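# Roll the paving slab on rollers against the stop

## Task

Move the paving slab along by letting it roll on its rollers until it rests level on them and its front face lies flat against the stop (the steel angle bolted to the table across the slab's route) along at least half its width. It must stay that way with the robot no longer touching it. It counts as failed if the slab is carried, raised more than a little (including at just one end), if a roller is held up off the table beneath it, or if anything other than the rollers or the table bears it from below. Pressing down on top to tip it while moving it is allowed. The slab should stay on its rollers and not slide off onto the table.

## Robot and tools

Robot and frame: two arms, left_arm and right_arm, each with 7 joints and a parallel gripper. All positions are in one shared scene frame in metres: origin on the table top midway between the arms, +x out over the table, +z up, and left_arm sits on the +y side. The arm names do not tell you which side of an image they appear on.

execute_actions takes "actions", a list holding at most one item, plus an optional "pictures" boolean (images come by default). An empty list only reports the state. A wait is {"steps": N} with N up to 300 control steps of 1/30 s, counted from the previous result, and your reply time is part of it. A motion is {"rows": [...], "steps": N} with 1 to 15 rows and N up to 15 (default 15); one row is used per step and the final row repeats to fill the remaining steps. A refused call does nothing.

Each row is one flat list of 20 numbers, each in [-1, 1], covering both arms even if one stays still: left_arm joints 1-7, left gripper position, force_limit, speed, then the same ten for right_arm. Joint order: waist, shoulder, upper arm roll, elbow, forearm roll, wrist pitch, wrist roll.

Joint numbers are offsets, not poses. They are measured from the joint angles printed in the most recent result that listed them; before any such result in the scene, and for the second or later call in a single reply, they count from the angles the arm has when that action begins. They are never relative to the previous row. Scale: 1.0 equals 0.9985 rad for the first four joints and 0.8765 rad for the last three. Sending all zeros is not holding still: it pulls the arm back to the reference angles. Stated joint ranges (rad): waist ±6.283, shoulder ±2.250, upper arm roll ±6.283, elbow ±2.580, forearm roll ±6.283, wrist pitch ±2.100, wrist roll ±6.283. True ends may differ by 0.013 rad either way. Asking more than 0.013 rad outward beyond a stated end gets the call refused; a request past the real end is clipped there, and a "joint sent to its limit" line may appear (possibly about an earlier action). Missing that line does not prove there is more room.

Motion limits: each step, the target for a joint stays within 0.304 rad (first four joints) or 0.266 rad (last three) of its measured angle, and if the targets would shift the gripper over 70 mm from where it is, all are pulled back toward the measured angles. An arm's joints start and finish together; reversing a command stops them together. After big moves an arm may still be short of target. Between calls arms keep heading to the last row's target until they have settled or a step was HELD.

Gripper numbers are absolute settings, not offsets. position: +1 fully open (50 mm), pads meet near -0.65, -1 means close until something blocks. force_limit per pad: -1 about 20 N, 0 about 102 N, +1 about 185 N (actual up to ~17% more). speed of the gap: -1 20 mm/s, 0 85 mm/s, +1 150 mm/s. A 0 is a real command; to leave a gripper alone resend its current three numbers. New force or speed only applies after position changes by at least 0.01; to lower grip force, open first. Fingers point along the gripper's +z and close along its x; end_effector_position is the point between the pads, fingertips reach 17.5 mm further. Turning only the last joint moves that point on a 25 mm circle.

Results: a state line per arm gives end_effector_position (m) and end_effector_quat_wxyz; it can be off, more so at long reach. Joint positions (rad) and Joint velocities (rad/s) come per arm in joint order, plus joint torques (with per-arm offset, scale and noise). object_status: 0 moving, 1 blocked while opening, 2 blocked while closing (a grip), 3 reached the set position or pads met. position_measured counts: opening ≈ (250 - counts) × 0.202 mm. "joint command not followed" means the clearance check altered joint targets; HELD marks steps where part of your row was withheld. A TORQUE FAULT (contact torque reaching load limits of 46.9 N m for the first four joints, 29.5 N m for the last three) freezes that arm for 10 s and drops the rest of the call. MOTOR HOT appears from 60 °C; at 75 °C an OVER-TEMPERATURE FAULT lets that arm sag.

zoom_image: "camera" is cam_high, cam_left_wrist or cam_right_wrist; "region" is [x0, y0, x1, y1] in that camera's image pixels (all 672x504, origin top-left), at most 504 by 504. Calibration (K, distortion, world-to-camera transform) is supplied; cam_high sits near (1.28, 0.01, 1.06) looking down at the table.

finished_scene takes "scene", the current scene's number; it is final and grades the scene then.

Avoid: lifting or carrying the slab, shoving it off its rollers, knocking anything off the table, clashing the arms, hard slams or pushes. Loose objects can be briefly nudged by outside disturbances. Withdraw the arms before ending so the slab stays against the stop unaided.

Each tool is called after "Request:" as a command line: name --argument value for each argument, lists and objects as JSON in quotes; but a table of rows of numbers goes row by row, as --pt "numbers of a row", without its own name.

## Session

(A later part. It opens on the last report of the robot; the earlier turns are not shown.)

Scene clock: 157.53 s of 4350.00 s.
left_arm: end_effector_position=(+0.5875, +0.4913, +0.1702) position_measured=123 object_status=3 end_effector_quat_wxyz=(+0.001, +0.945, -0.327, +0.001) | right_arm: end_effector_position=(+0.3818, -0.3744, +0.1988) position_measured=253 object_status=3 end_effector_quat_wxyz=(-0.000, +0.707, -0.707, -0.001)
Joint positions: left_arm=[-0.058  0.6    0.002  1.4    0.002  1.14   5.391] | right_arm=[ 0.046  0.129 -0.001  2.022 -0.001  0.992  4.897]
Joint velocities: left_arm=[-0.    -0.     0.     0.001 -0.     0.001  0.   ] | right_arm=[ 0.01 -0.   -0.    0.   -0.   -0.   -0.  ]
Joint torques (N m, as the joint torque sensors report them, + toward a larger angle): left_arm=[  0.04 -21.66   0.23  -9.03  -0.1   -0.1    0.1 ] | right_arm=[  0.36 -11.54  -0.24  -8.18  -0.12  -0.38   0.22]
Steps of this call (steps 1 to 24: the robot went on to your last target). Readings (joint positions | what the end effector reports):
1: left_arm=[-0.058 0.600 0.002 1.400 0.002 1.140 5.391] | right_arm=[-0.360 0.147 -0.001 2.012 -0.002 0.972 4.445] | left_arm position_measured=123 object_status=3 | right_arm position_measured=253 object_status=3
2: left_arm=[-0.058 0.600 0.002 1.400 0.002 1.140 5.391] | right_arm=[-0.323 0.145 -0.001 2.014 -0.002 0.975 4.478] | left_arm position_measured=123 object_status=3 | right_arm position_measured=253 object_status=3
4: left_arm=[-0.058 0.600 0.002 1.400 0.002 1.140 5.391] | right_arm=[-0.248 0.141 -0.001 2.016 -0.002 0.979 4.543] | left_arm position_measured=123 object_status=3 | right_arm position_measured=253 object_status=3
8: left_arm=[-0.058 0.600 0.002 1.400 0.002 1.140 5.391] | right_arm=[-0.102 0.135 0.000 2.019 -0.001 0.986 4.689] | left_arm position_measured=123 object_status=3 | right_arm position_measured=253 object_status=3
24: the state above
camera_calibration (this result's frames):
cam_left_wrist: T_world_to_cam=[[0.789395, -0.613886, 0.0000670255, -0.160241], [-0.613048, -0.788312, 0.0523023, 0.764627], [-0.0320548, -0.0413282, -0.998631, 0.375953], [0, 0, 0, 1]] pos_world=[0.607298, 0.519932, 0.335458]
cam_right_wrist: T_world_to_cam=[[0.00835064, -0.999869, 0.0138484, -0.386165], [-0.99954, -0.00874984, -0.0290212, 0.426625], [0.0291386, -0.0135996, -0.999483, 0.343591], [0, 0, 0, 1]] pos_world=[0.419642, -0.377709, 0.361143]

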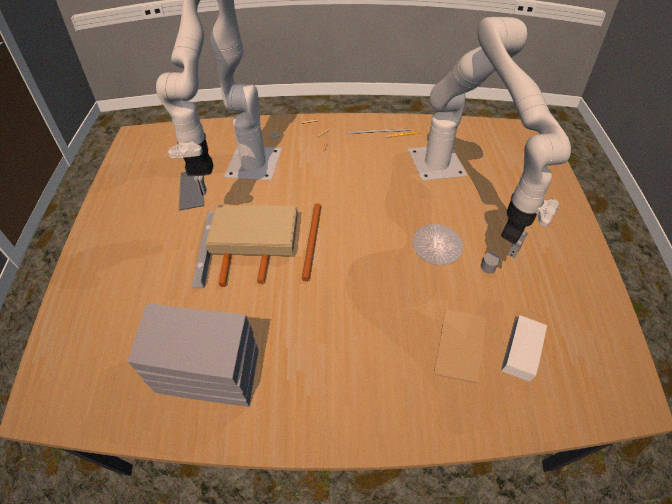

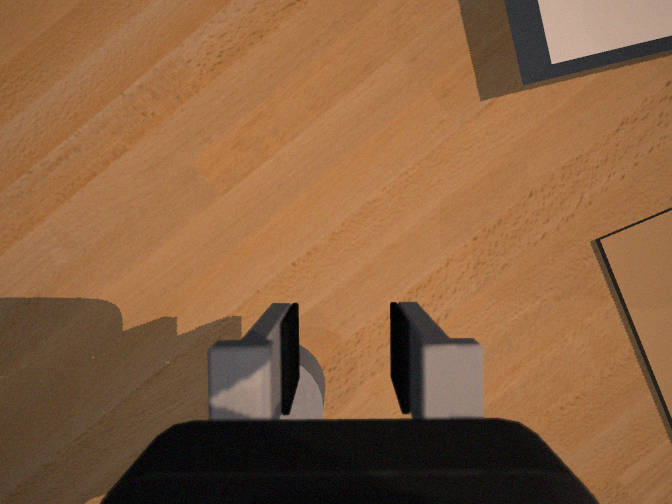

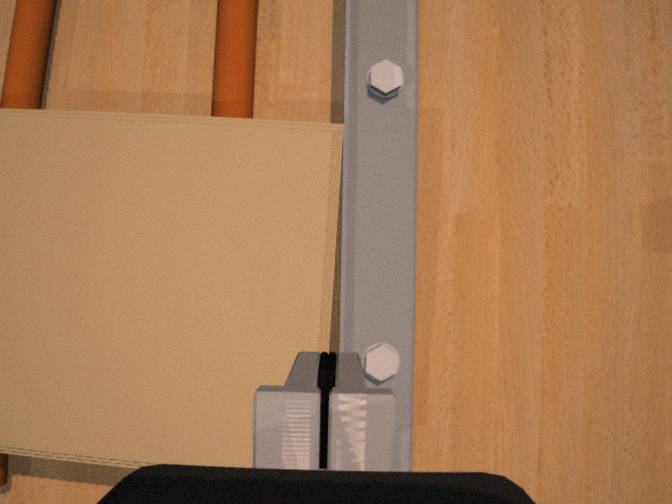

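Request:
execute_actions --actions '[{"rows":[[0,0,0,0,0,0,0,0.2,0,0,-0.843,0.2256,0,-0.033,0,-0.221,-0.962,-0.7,0,1]],"steps":15}]' --pictures false

Request:
execute_actions --actions '[{"steps":22}]' --pictures false

Scene clock: 164.13 s of 4350.00 s.
left_arm: end_effector_position=(+0.5875, +0.4913, +0.1702) position_measured=123 object_status=3 end_effector_quat_wxyz=(+0.001, +0.945, -0.327, +0.001) | right_arm: end_effector_position=(+0.4338, -0.2419, +0.1459) position_measured=253 object_status=3 end_effector_quat_wxyz=(-0.001, +0.727, -0.687, +0.000)
Joint positions: left_arm=[-0.058  0.6    0.002  1.4    0.002  1.14   5.391] | right_arm=[-0.343  0.304  0.     1.996 -0.001  0.839  4.564]
Joint velocities: left_arm=[-0.     0.     0.    -0.001  0.     0.002 -0.   ] | right_arm=[-1.029  0.204 -0.003 -0.032 -0.001 -0.181 -0.903]
Joint torques (N m, as the joint torque sensors report them, + toward a larger angle): left_arm=[  0.26 -21.58   0.49  -8.8   -0.25  -0.25   0.17] | right_arm=[ -0.36 -15.45   0.07  -6.94  -0.18   0.04   0.35]
Steps of this call (steps 1 to 30: the robot went on to your last target; steps 31 to 90: nothing new was sent; then 3.10 s passed at rest; steps 91 to 105: all 15 steps of this action). Readings (joint positions | what the end effector reports):
91: left_arm=[-0.058 0.600 0.002 1.400 0.002 1.140 5.391] | right_arm=[0.046 0.130 -0.000 2.022 -0.001 0.991 4.896] | left_arm position_measured=123 object_status=3 | right_arm position_measured=253 object_status=3
92: left_arm=[-0.058 0.600 0.002 1.400 0.002 1.140 5.391] | right_arm=[0.038 0.135 0.001 2.022 -0.001 0.989 4.892] | left_arm position_measured=123 object_status=3 | right_arm position_measured=253 object_status=3
94: left_arm=[-0.058 0.600 0.002 1.400 0.002 1.140 5.391] | right_arm=[0.008 0.157 0.001 2.019 -0.001 0.972 4.869] | left_arm position_measured=123 object_status=3 | right_arm position_measured=253 object_status=3
98: left_arm=[-0.058 0.600 0.002 1.400 0.002 1.140 5.391] | right_arm=[-0.108 0.229 0.001 2.008 -0.001 0.909 4.770] | left_arm position_measured=123 object_status=3 | right_arm position_measured=253 object_status=3
105: the state above

Scene clock: 164.87 s of 4350.00 s.
left_arm: end_effector_position=(+0.5875, +0.4913, +0.1702) position_measured=123 object_status=3 end_effector_quat_wxyz=(+0.001, +0.945, -0.327, +0.001) | right_arm: end_effector_position=(+0.3841, -0.0858, +0.1292) position_measured=253 object_status=3 end_effector_quat_wxyz=(-0.000, +0.706, -0.709, -0.001)
Joint positions: left_arm=[-0.058  0.6    0.002  1.4    0.002  1.14   5.391] | right_arm=[-0.793  0.354 -0.001  1.989 -0.002  0.798  4.053]
Joint velocities: left_arm=[ 0.     0.     0.    -0.    -0.    -0.001  0.   ] | right_arm=[-0.021  0.001 -0.     0.    -0.    -0.001  0.   ]
Joint torques (N m, as the joint torque sensors report them, + toward a larger angle): left_arm=[  0.21 -21.14   0.53  -8.96  -0.32  -0.16   0.13] | right_arm=[ -0.21 -14.73   0.22  -7.03  -0.07  -0.08   0.25]
Steps of this call (steps 1 to 22: the robot went on to your last target). Readings (joint positions | what the end effector reports):
1: left_arm=[-0.058 0.600 0.002 1.400 0.002 1.140 5.391] | right_arm=[-0.377 0.311 0.000 1.995 -0.001 0.834 4.534] | left_arm position_measured=123 object_status=3 | right_arm position_measured=253 object_status=3
2: left_arm=[-0.058 0.600 0.002 1.400 0.002 1.140 5.391] | right_arm=[-0.412 0.316 0.000 1.994 -0.001 0.829 4.504] | left_arm position_measured=123 object_status=3 | right_arm position_measured=253 object_status=3
4: left_arm=[-0.058 0.600 0.002 1.400 0.002 1.140 5.391] | right_arm=[-0.481 0.325 -0.000 1.993 -0.001 0.821 4.443] | left_arm position_measured=123 object_status=3 | right_arm position_measured=253 object_status=3
8: left_arm=[-0.058 0.600 0.002 1.400 0.002 1.140 5.391] | right_arm=[-0.620 0.339 -0.000 1.991 -0.001 0.810 4.312] | left_arm position_measured=123 object_status=3 | right_arm position_measured=253 object_status=3
22: the state above

Request:
execute_actions --actions '[{"rows":[[0,0,0,0,0,0,0,0.2,0,0,-0.0025,0.133,0,0.078,0,-0.24,0,-0.7,0,1]],"steps":13}]' --pictures false

Scene clock: 167.60 s of 4350.00 s.
left_arm: end_effector_position=(+0.5875, +0.4913, +0.1702) position_measured=123 object_status=3 end_effector_quat_wxyz=(+0.001, +0.945, -0.327, +0.001) | right_arm: end_effector_position=(+0.3843, -0.0845, +0.0655) position_measured=253 object_status=3 end_effector_quat_wxyz=(-0.002, +0.706, -0.708, -0.000)
Joint positions: left_arm=[-0.058  0.6    0.002  1.4    0.002  1.14   5.391] | right_arm=[-0.796  0.483 -0.001  2.067 -0.002  0.588  4.053]
Joint velocities: left_arm=[-0.     0.     0.001 -0.     0.    -0.001  0.   ] | right_arm=[ 0.     0.029 -0.     0.002  0.    -0.004 -0.   ]
Joint torques (N m, as the joint torque sensors report them, + toward a larger angle): left_arm=[ -0.01 -21.12   0.24  -9.24  -0.29  -0.2    0.03] | right_arm=[ -0.23 -16.16   0.26  -5.53  -0.11  -0.2    0.19]
Steps of this call (steps 1 to 30: the robot went on to your last target; steps 31 to 69: nothing new was sent; steps 70 to 82: all 13 steps of this action). Readings (joint positions | what the end effector reports):
70: left_arm=[-0.058 0.600 0.002 1.400 0.002 1.140 5.391] | right_arm=[-0.795 0.355 -0.001 1.990 -0.001 0.797 4.053] | left_arm position_measured=123 object_status=3 | right_arm position_measured=253 object_status=3
71: left_arm=[-0.058 0.600 0.002 1.400 0.002 1.140 5.391] | right_arm=[-0.795 0.362 -0.001 1.992 -0.001 0.789 4.053] | left_arm position_measured=123 object_status=3 | right_arm position_measured=253 object_status=3
73: left_arm=[-0.058 0.600 0.002 1.400 0.002 1.140 5.391] | right_arm=[-0.795 0.392 -0.001 2.008 -0.001 0.746 4.053] | left_arm position_measured=123 object_status=3 | right_arm position_measured=253 object_status=3
77: left_arm=[-0.058 0.600 0.002 1.400 0.002 1.140 5.391] | right_arm=[-0.796 0.470 -0.001 2.057 -0.002 0.615 4.053] | left_arm position_measured=123 object_status=3 | right_arm position_measured=253 object_status=3
82: the state above

Request:
execute_actions --actions '[{"rows":[[0,0,0,0,0,0,0,0.2,0,0,0.011,0,0,0.009,0,-0.005,0.013,-0.7,0,1],[0,0,0,0,0,0,0,0.2,0,0,0.022,-0.004,0,0.017,0,-0.01,0.025,-0.7,0,1],[0,0,0,0,0,0,0,0.2,0,0,0.034,-0.008,0,0.026,0,-0.016,0.038,-0.7,0,1],[0,0,0,0,0,0,0,0.2,0,0,0.045,-0.012,0,0.0345,0,-0.021,0.051,-0.7,0,1],[0,0,0,0,0,0,0,0.2,0,0,0.047,-0.017,0,0.045,0,-0.028,0.054,-0.7,0,1],[0,0,0,0,0,0,0,0.2,0,0,0.05,-0.022,0,0.055,0,-0.035,0.056,-0.7,0,1],[0,0,0,0,0,0,0,0.2,0,0,0.052,-0.027,0,0.066,0,-0.041,0.059,-0.7,0,1],[0,0,0,0,0,0,0,0.2,0,0,0.054,-0.032,0,0.076,0,-0.048,0.062,-0.7,0,1],[0,0,0,0,0,0,0,0.2,0,0,0.057,-0.037,0,0.086,0,-0.055,0.065,-0.7,0,1],[0,0,0,0,0,0,0,0.2,0,0,0.059,-0.041,0,0.097,0,-0.062,0.067,-0.7,0,1],[0,0,0,0,0,0,0,0.2,0,0,0.061,-0.046,0,0.107,0,-0.069,0.07,-0.7,0,1],[0,0,0,0,0,0,0,0.2,0,0,0.064,-0.051,0,0.117,0,-0.075,0.073,-0.7,0,1],[0,0,0,0,0,0,0,0.2,0,0,0.066,-0.056,0,0.128,0,-0.082,0.075,-0.7,0,1],[0,0,0,0,0,0,0,0.2,0,0,0.0685,-0.061,0,0.138,0,-0.089,0.078,-0.7,0,1]],"steps":15}]' --pictures false

Request:
execute_actions --actions '[{"steps":10}]'

Scene clock: 171.73 s of 4350.00 s.
left_arm: end_effector_position=(+0.5875, +0.4913, +0.1702) position_measured=123 object_status=3 end_effector_quat_wxyz=(+0.001, +0.945, -0.327, +0.001) | right_arm: end_effector_position=(+0.3683, -0.1126, +0.0664) position_measured=253 object_status=3 end_effector_quat_wxyz=(-0.014, +0.712, -0.702, -0.003)
Joint positions: left_arm=[-0.058  0.6    0.002  1.4    0.002  1.14   5.391] | right_arm=[-0.739  0.428 -0.014  2.181 -0.008  0.506  4.12 ]
Joint velocities: left_arm=[-0.     0.     0.    -0.     0.    -0.001 -0.   ] | right_arm=[ 0.025 -0.123 -0.03   0.188 -0.009 -0.231  0.067]
Joint torques (N m, as the joint torque sensors report them, + toward a larger angle): left_arm=[  0.13 -21.56   0.4   -8.93  -0.17  -0.31   0.14] | right_arm=[  8.87 -13.32  10.4    6.44   3.6    7.22  -0.27]
Steps of this call (steps 1 to 15: the robot went on to your last target; steps 16 to 90: nothing new was sent; then 0.63 s passed at rest; steps 91 to 105: all 15 steps of this action). Readings (joint positions | what the end effector reports):
91: left_arm=[-0.058 0.600 0.002 1.400 0.002 1.140 5.391] | right_arm=[-0.794 0.486 -0.001 2.068 -0.002 0.587 4.054] | left_arm position_measured=123 object_status=3 | right_arm position_measured=253 object_status=3
92: left_arm=[-0.058 0.600 0.002 1.400 0.002 1.140 5.391] | right_arm=[-0.788 0.484 -0.002 2.071 -0.002 0.585 4.059] | left_arm position_measured=123 object_status=3 | right_arm position_measured=253 object_status=3
94: left_arm=[-0.058 0.600 0.002 1.400 0.002 1.140 5.391] | right_arm=[-0.770 0.478 -0.002 2.084 -0.002 0.579 4.075] | left_arm position_measured=123 object_status=3 | right_arm position_measured=253 object_status=3
98: left_arm=[-0.058 0.600 0.002 1.400 0.002 1.140 5.391] | right_arm=[-0.750 0.461 -0.002 2.119 -0.003 0.556 4.101] | left_arm position_measured=123 object_status=3 | right_arm position_measured=253 object_status=3
105: the state above

Scene clock: 172.07 s of 4350.00 s.
left_arm: end_effector_position=(+0.5875, +0.4913, +0.1702) position_measured=123 object_status=3 end_effector_quat_wxyz=(+0.001, +0.945, -0.327, +0.001) | right_arm: end_effector_position=(+0.3679, -0.1125, +0.0673) position_measured=253 object_status=3 end_effector_quat_wxyz=(-0.018, +0.713, -0.701, -0.002)
Joint positions: left_arm=[-0.058  0.6    0.002  1.4    0.002  1.14   5.391] | right_arm=[-0.739  0.422 -0.015  2.189 -0.008  0.496  4.123]
Joint velocities: left_arm=[ 0.     0.    -0.     0.001  0.001 -0.     0.   ] | right_arm=[ 0.    -0.001 -0.     0.001  0.    -0.002  0.   ]
Joint torques (N m, as the joint torque sensors report them, + toward a larger angle): left_arm=[  0.51 -21.69   0.03  -9.21  -0.09  -0.07   0.16] | right_arm=[  9.1  -14.16  10.6    6.14   3.37   7.29  -0.44]
Steps of this call (steps 1 to 10: the robot went on to your last target). Readings (joint positions | what the end effector reports):
1: left_arm=[-0.058 0.600 0.002 1.400 0.002 1.140 5.391] | right_arm=[-0.739 0.425 -0.015 2.186 -0.009 0.500 4.122] | left_arm position_measured=123 object_status=3 | right_arm position_measured=253 object_status=3
2: left_arm=[-0.058 0.600 0.002 1.400 0.002 1.140 5.391] | right_arm=[-0.739 0.424 -0.015 2.188 -0.008 0.497 4.122] | left_arm position_measured=123 object_status=3 | right_arm position_measured=253 object_status=3
4: left_arm=[-0.058 0.600 0.002 1.400 0.002 1.140 5.391] | right_arm=[-0.739 0.423 -0.015 2.189 -0.008 0.496 4.123] | left_arm position_measured=123 object_status=3 | right_arm position_measured=253 object_status=3
8: left_arm=[-0.058 0.600 0.002 1.400 0.002 1.140 5.391] | right_arm=[-0.739 0.422 -0.015 2.189 -0.008 0.496 4.123] | left_arm position_measured=123 object_status=3 | right_arm position_measured=253 object_status=3
10: the state above
camera_calibration (this result's frames):
cam_left_wrist: T_world_to_cam=[[0.789395, -0.613886, 0.0000726482, -0.160246], [-0.613049, -0.788312, 0.052296, 0.764632], [-0.0320465, -0.0413267, -0.998632, 0.375948], [0, 0, 0, 1]] pos_world=[0.607302, 0.519933, 0.335458]
cam_right_wrist: T_world_to_cam=[[0.0267845, -0.999564, -0.0124076, -0.127327], [-0.998237, -0.0260871, -0.0533133, 0.410346], [0.0529663, 0.0138137, -0.998501, 0.210412], [0, 0, 0, 1]] pos_world=[0.401888, -0.119473, 0.230394]

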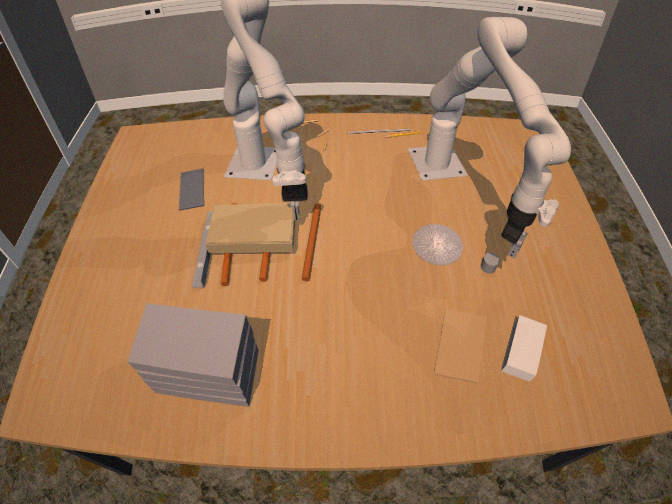

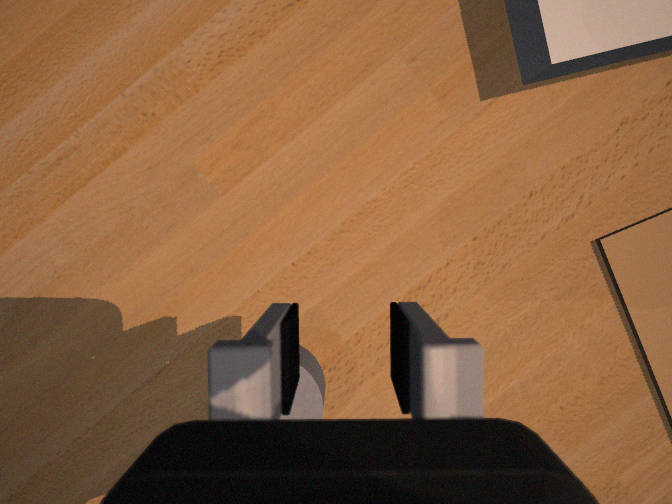

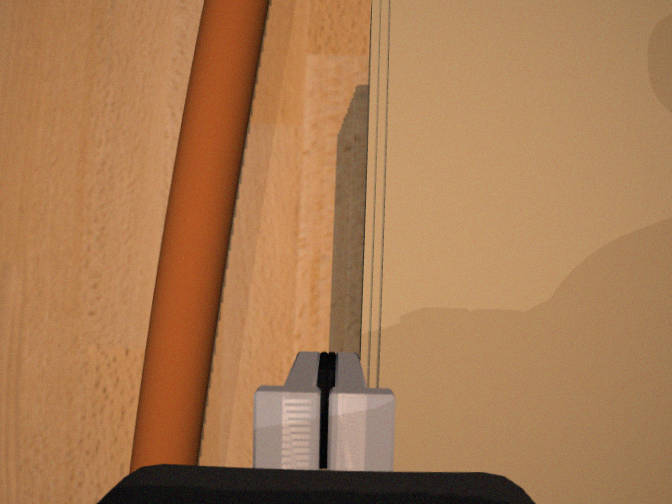

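Request:
execute_actions --actions '[{"rows":[[0,0,0,0,0,0,0,0.2,0,0,0.015,0,0.015,0.017,0.008,0.014,0,-0.7,0,1],[0,0,0,0,0,0,0,0.2,0,0,0.019,0,0.015,0.019,0.008,0.013,0.003,-0.7,0,1],[0,0,0,0,0,0,0,0.2,0,0,0.023,-0.001,0.015,0.021,0.008,0.012,0.007,-0.7,0,1],[0,0,0,0,0,0,0,0.2,0,0,0.027,-0.002,0.015,0.023,0.008,0.011,0.011,-0.7,0,1],[0,0,0,0,0,0,0,0.2,0,0,0.031,-0.003,0.015,0.025,0.008,0.01,0.016,-0.7,0,1],[0,0,0,0,0,0,0,0.2,0,0,0.035,-0.004,0.015,0.027,0.008,0.009,0.02,-0.7,0,1],[0,0,0,0,0,0,0,0.2,0,0,0.035,-0.004,0.015,0.027,0.008,0.009,0.02,-0.7,0,1],[0,0,0,0,0,0,0,0.2,0,0,0.035,-0.004,0.015,0.027,0.008,0.009,0.02,-0.7,0,1],[0,0,0,0,0,0,0,0.2,0,0,0.035,-0.004,0.015,0.027,0.008,0.009,0.02,-0.7,0,1],[0,0,0,0,0,0,0,0.2,0,0,0.01,0.005,0.015,0,0.008,0.02,0,-0.7,0,1],[0,0,0,0,0,0,0,0.2,0,0,-0.015,0.015,0.015,-0.02,0.008,0.035,-0.02,-0.7,0,1],[0,0,0,0,0,0,0,0.2,0,0,-0.04,0.025,0.015,-0.04,0.008,0.05,-0.045,-0.7,0,1]],"steps":15}]' --pictures false

Scene clock: 176.37 s of 4350.00 s.
left_arm: end_effector_position=(+0.5875, +0.4913, +0.1702) position_measured=123 object_status=3 end_effector_quat_wxyz=(+0.001, +0.945, -0.327, +0.001) | right_arm: end_effector_position=(+0.3676, -0.1063, +0.0653) position_measured=253 object_status=3 end_effector_quat_wxyz=(-0.006, +0.714, -0.701, +0.000)
Joint positions: left_arm=[-0.058  0.6    0.002  1.4    0.002  1.14   5.391] | right_arm=[-0.773  0.441 -0.002  2.158 -0.001  0.531  4.095]
Joint velocities: left_arm=[-0.     0.     0.    -0.001 -0.    -0.     0.   ] | right_arm=[-0.187  0.107  0.023 -0.213  0.003  0.203 -0.291]
Joint torques (N m, as the joint torque sensors report them, + toward a larger angle): left_arm=[  0.34 -21.51   0.17  -8.76  -0.39  -0.11   0.11] | right_arm=[  1.15 -16.51   0.31  -5.44  -0.21  -0.37   0.33]
Steps of this call (steps 1 to 30: the robot went on to your last target; steps 31 to 90: nothing new was sent; then 0.80 s passed at rest; steps 91 to 105: all 15 steps of this action). Readings (joint positions | what the end effector reports):
91: left_arm=[-0.058 0.600 0.002 1.400 0.002 1.140 5.391] | right_arm=[-0.738 0.422 -0.015 2.189 -0.008 0.495 4.123] | left_arm position_measured=123 object_status=3 | right_arm position_measured=253 object_status=3
92: left_arm=[-0.058 0.600 0.002 1.400 0.002 1.140 5.391] | right_arm=[-0.736 0.421 -0.016 2.190 -0.009 0.494 4.124] | left_arm position_measured=123 object_status=3 | right_arm position_measured=253 object_status=3
94: left_arm=[-0.058 0.600 0.002 1.400 0.002 1.140 5.391] | right_arm=[-0.731 0.420 -0.019 2.192 -0.010 0.491 4.128] | left_arm position_measured=123 object_status=3 | right_arm position_measured=253 object_status=3
98: left_arm=[-0.058 0.600 0.002 1.400 0.002 1.140 5.391] | right_arm=[-0.724 0.417 -0.024 2.196 -0.013 0.486 4.141] | left_arm position_measured=123 object_status=3 | right_arm position_measured=253 object_status=3
105: the state above

Released. Go to the inspection pose (q1 .0476, q2 .1284, q4 2.0217, q6 .9915, q7 4.897), lifting first.

Request:
execute_actions --actions '[{"rows":[[0,0,0,0,0,0,0,0.2,0,0,-0.01,-0.13,0,-0.09,0,0.28,0,-0.7,0,1],[0,0,0,0,0,0,0,0.2,0,0,-0.01,-0.13,0,-0.09,0,0.28,0,-0.7,0,1],[0,0,0,0,0,0,0,0.2,0,0,-0.01,-0.13,0,-0.09,0,0.28,0,-0.7,0,1],[0,0,0,0,0,0,0,0.2,0,0,-0.01,-0.13,0,-0.09,0,0.28,0,-0.7,0,1],[0,0,0,0,0,0,0,0.2,0,0,-0.01,-0.13,0,-0.09,0,0.28,0,-0.7,0,1],[0,0,0,0,0,0,0,0.2,0,0,-0.01,-0.13,0,-0.09,0,0.28,0,-0.7,0,1],[0,0,0,0,0,0,0,0.2,0,0,-0.01,-0.13,0,-0.09,0,0.28,0,-0.7,0,1],[0,0,0,0,0,0,0,0.2,0,0,0.822,-0.313,0,-0.1365,0,0.525,0.915,-0.7,0,1]],"steps":15}]' --pictures false

Request:
execute_actions --actions '[{"steps":30}]'

Scene clock: 179.70 s of 4350.00 s.
left_arm: end_effector_position=(+0.5875, +0.4913, +0.1702) position_measured=123 object_status=3 end_effector_quat_wxyz=(+0.001, +0.945, -0.327, +0.001) | right_arm: end_effector_position=(+0.3788, -0.1565, +0.1632) position_measured=253 object_status=3 end_effector_quat_wxyz=(+0.002, +0.709, -0.706, -0.002)
Joint positions: left_arm=[-0.058  0.6    0.002  1.4    0.002  1.14   5.391] | right_arm=[-0.629  0.22  -0.003  2.045 -0.002  0.881  4.224]
Joint velocities: left_arm=[ 0.     0.    -0.     0.    -0.     0.001  0.001] | right_arm=[ 1.027 -0.366  0.027 -0.104  0.014  0.462  0.896]
Joint torques (N m, as the joint torque sensors report them, + toward a larger angle): left_arm=[ -0.03 -21.78   0.51  -8.83  -0.11  -0.34   0.03] | right_arm=[ -0.04 -13.06  -0.14  -6.79  -0.47   0.1    0.35]
Steps of this call (steps 1 to 30: the robot went on to your last target; steps 31 to 85: nothing new was sent; steps 86 to 100: all 15 steps of this action). Readings (joint positions | what the end effector reports):
86: left_arm=[-0.058 0.600 0.002 1.400 0.002 1.140 5.391] | right_arm=[-0.779 0.445 -0.000 2.149 -0.001 0.541 4.083] | left_arm position_measured=123 object_status=3 | right_arm position_measured=253 object_status=3
87: left_arm=[-0.058 0.600 0.002 1.400 0.002 1.140 5.391] | right_arm=[-0.779 0.438 -0.000 2.146 -0.001 0.550 4.084] | left_arm position_measured=123 object_status=3 | right_arm position_measured=253 object_status=3
89: left_arm=[-0.058 0.600 0.002 1.400 0.002 1.140 5.391] | right_arm=[-0.780 0.408 -0.000 2.130 -0.001 0.597 4.086] | left_arm position_measured=123 object_status=3 | right_arm position_measured=253 object_status=3
93: left_arm=[-0.058 0.600 0.002 1.400 0.002 1.140 5.391] | right_arm=[-0.781 0.329 -0.002 2.080 -0.002 0.741 4.094] | left_arm position_measured=123 object_status=3 | right_arm position_measured=253 object_status=3
100: the state above

Scene clock: 180.70 s of 4350.00 s.
left_arm: end_effector_position=(+0.5875, +0.4913, +0.1702) position_measured=123 object_status=3 end_effector_quat_wxyz=(+0.001, +0.945, -0.327, +0.001) | right_arm: end_effector_position=(+0.3823, -0.3743, +0.1989) position_measured=253 object_status=3 end_effector_quat_wxyz=(-0.001, +0.708, -0.707, -0.000)
Joint positions: left_arm=[-0.058  0.6    0.002  1.4    0.002  1.14   5.391] | right_arm=[ 0.047  0.129 -0.002  2.022 -0.001  0.991  4.897]
Joint velocities: left_arm=[ 0.     0.     0.     0.001  0.001 -0.    -0.001] | right_arm=[ 0.01  -0.001 -0.001 -0.    -0.    -0.    -0.   ]
Joint torques (N m, as the joint torque sensors report them, + toward a larger angle): left_arm=[  0.13 -21.26   0.26  -9.    -0.13  -0.12   0.21] | right_arm=[  0.14 -11.18  -0.37  -8.43  -0.32  -0.18   0.17]
Steps of this call (steps 1 to 30: the robot went on to your last target). Readings (joint positions | what the end effector reports):
1: left_arm=[-0.058 0.600 0.002 1.400 0.002 1.140 5.391] | right_arm=[-0.595 0.208 -0.002 2.042 -0.002 0.895 4.254] | left_arm position_measured=123 object_status=3 | right_arm position_measured=253 object_status=3
2: left_arm=[-0.058 0.600 0.002 1.400 0.002 1.140 5.391] | right_arm=[-0.560 0.198 -0.002 2.039 -0.002 0.908 4.285] | left_arm position_measured=123 object_status=3 | right_arm position_measured=253 object_status=3
4: left_arm=[-0.058 0.600 0.002 1.400 0.002 1.140 5.391] | right_arm=[-0.488 0.181 -0.002 2.034 -0.002 0.930 4.348] | left_arm position_measured=123 object_status=3 | right_arm position_measured=253 object_status=3
8: left_arm=[-0.058 0.600 0.002 1.400 0.002 1.140 5.391] | right_arm=[-0.340 0.157 -0.002 2.028 -0.002 0.959 4.477] | left_arm position_measured=123 object_status=3 | right_arm position_measured=253 object_status=3
30: the state above
camera_calibration (this result's frames):
cam_left_wrist: T_world_to_cam=[[0.789394, -0.613886, 0.0000764892, -0.160248], [-0.61305, -0.788312, 0.0522919, 0.764635], [-0.032041, -0.0413259, -0.998632, 0.375944], [0, 0, 0, 1]] pos_world=[0.607304, 0.519933, 0.335458]
cam_right_wrist: T_world_to_cam=[[0.0100034, -0.999853, 0.0139492, -0.386629], [-0.999494, -0.010419, -0.0300471, 0.426698], [0.030188, -0.0136415, -0.999451, 0.343261], [0, 0, 0, 1]] pos_world=[0.419988, -0.377444, 0.361287]

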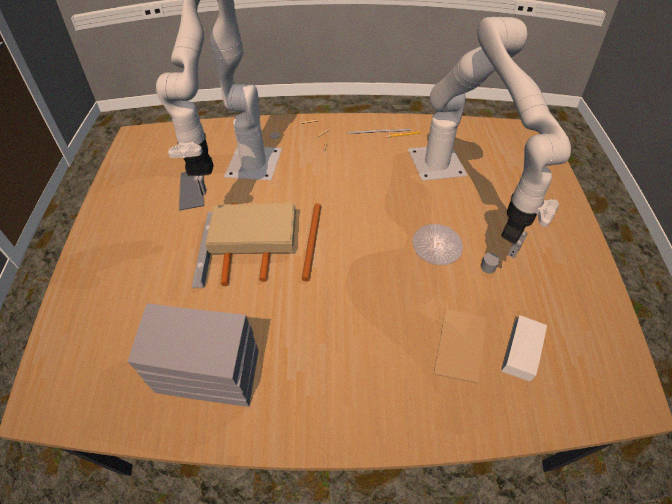

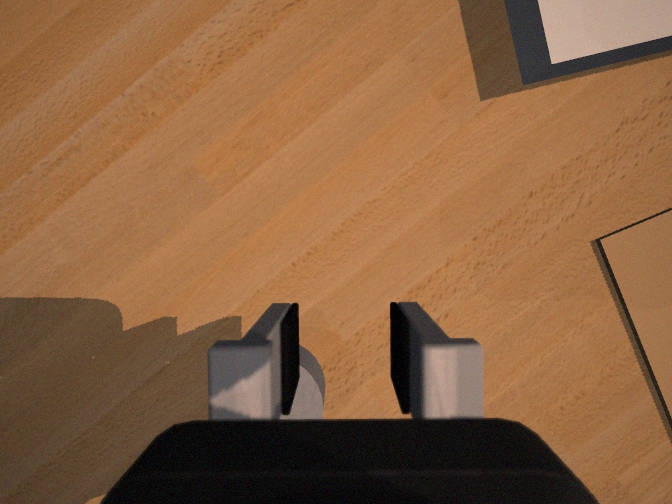

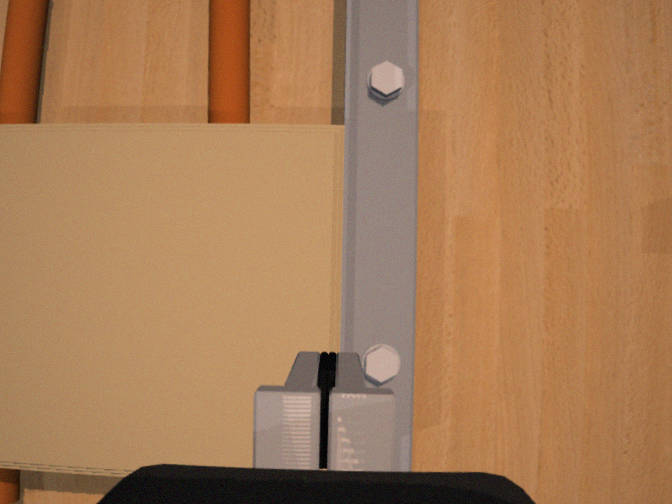

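Request:
zoom_image --camera "cam_right_wrist" --region '[290,110,400,360]'

Region (290, 110, 400, 360) of cam_right_wrist's 672x504 image, scaled by 2.016; it fills the left 222 columns of this view, and the rest is white.

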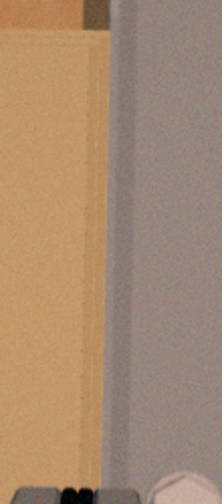

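Flush along the whole visible length.

Request:
finished_scene --scene 2

The scene is finished: the task was done.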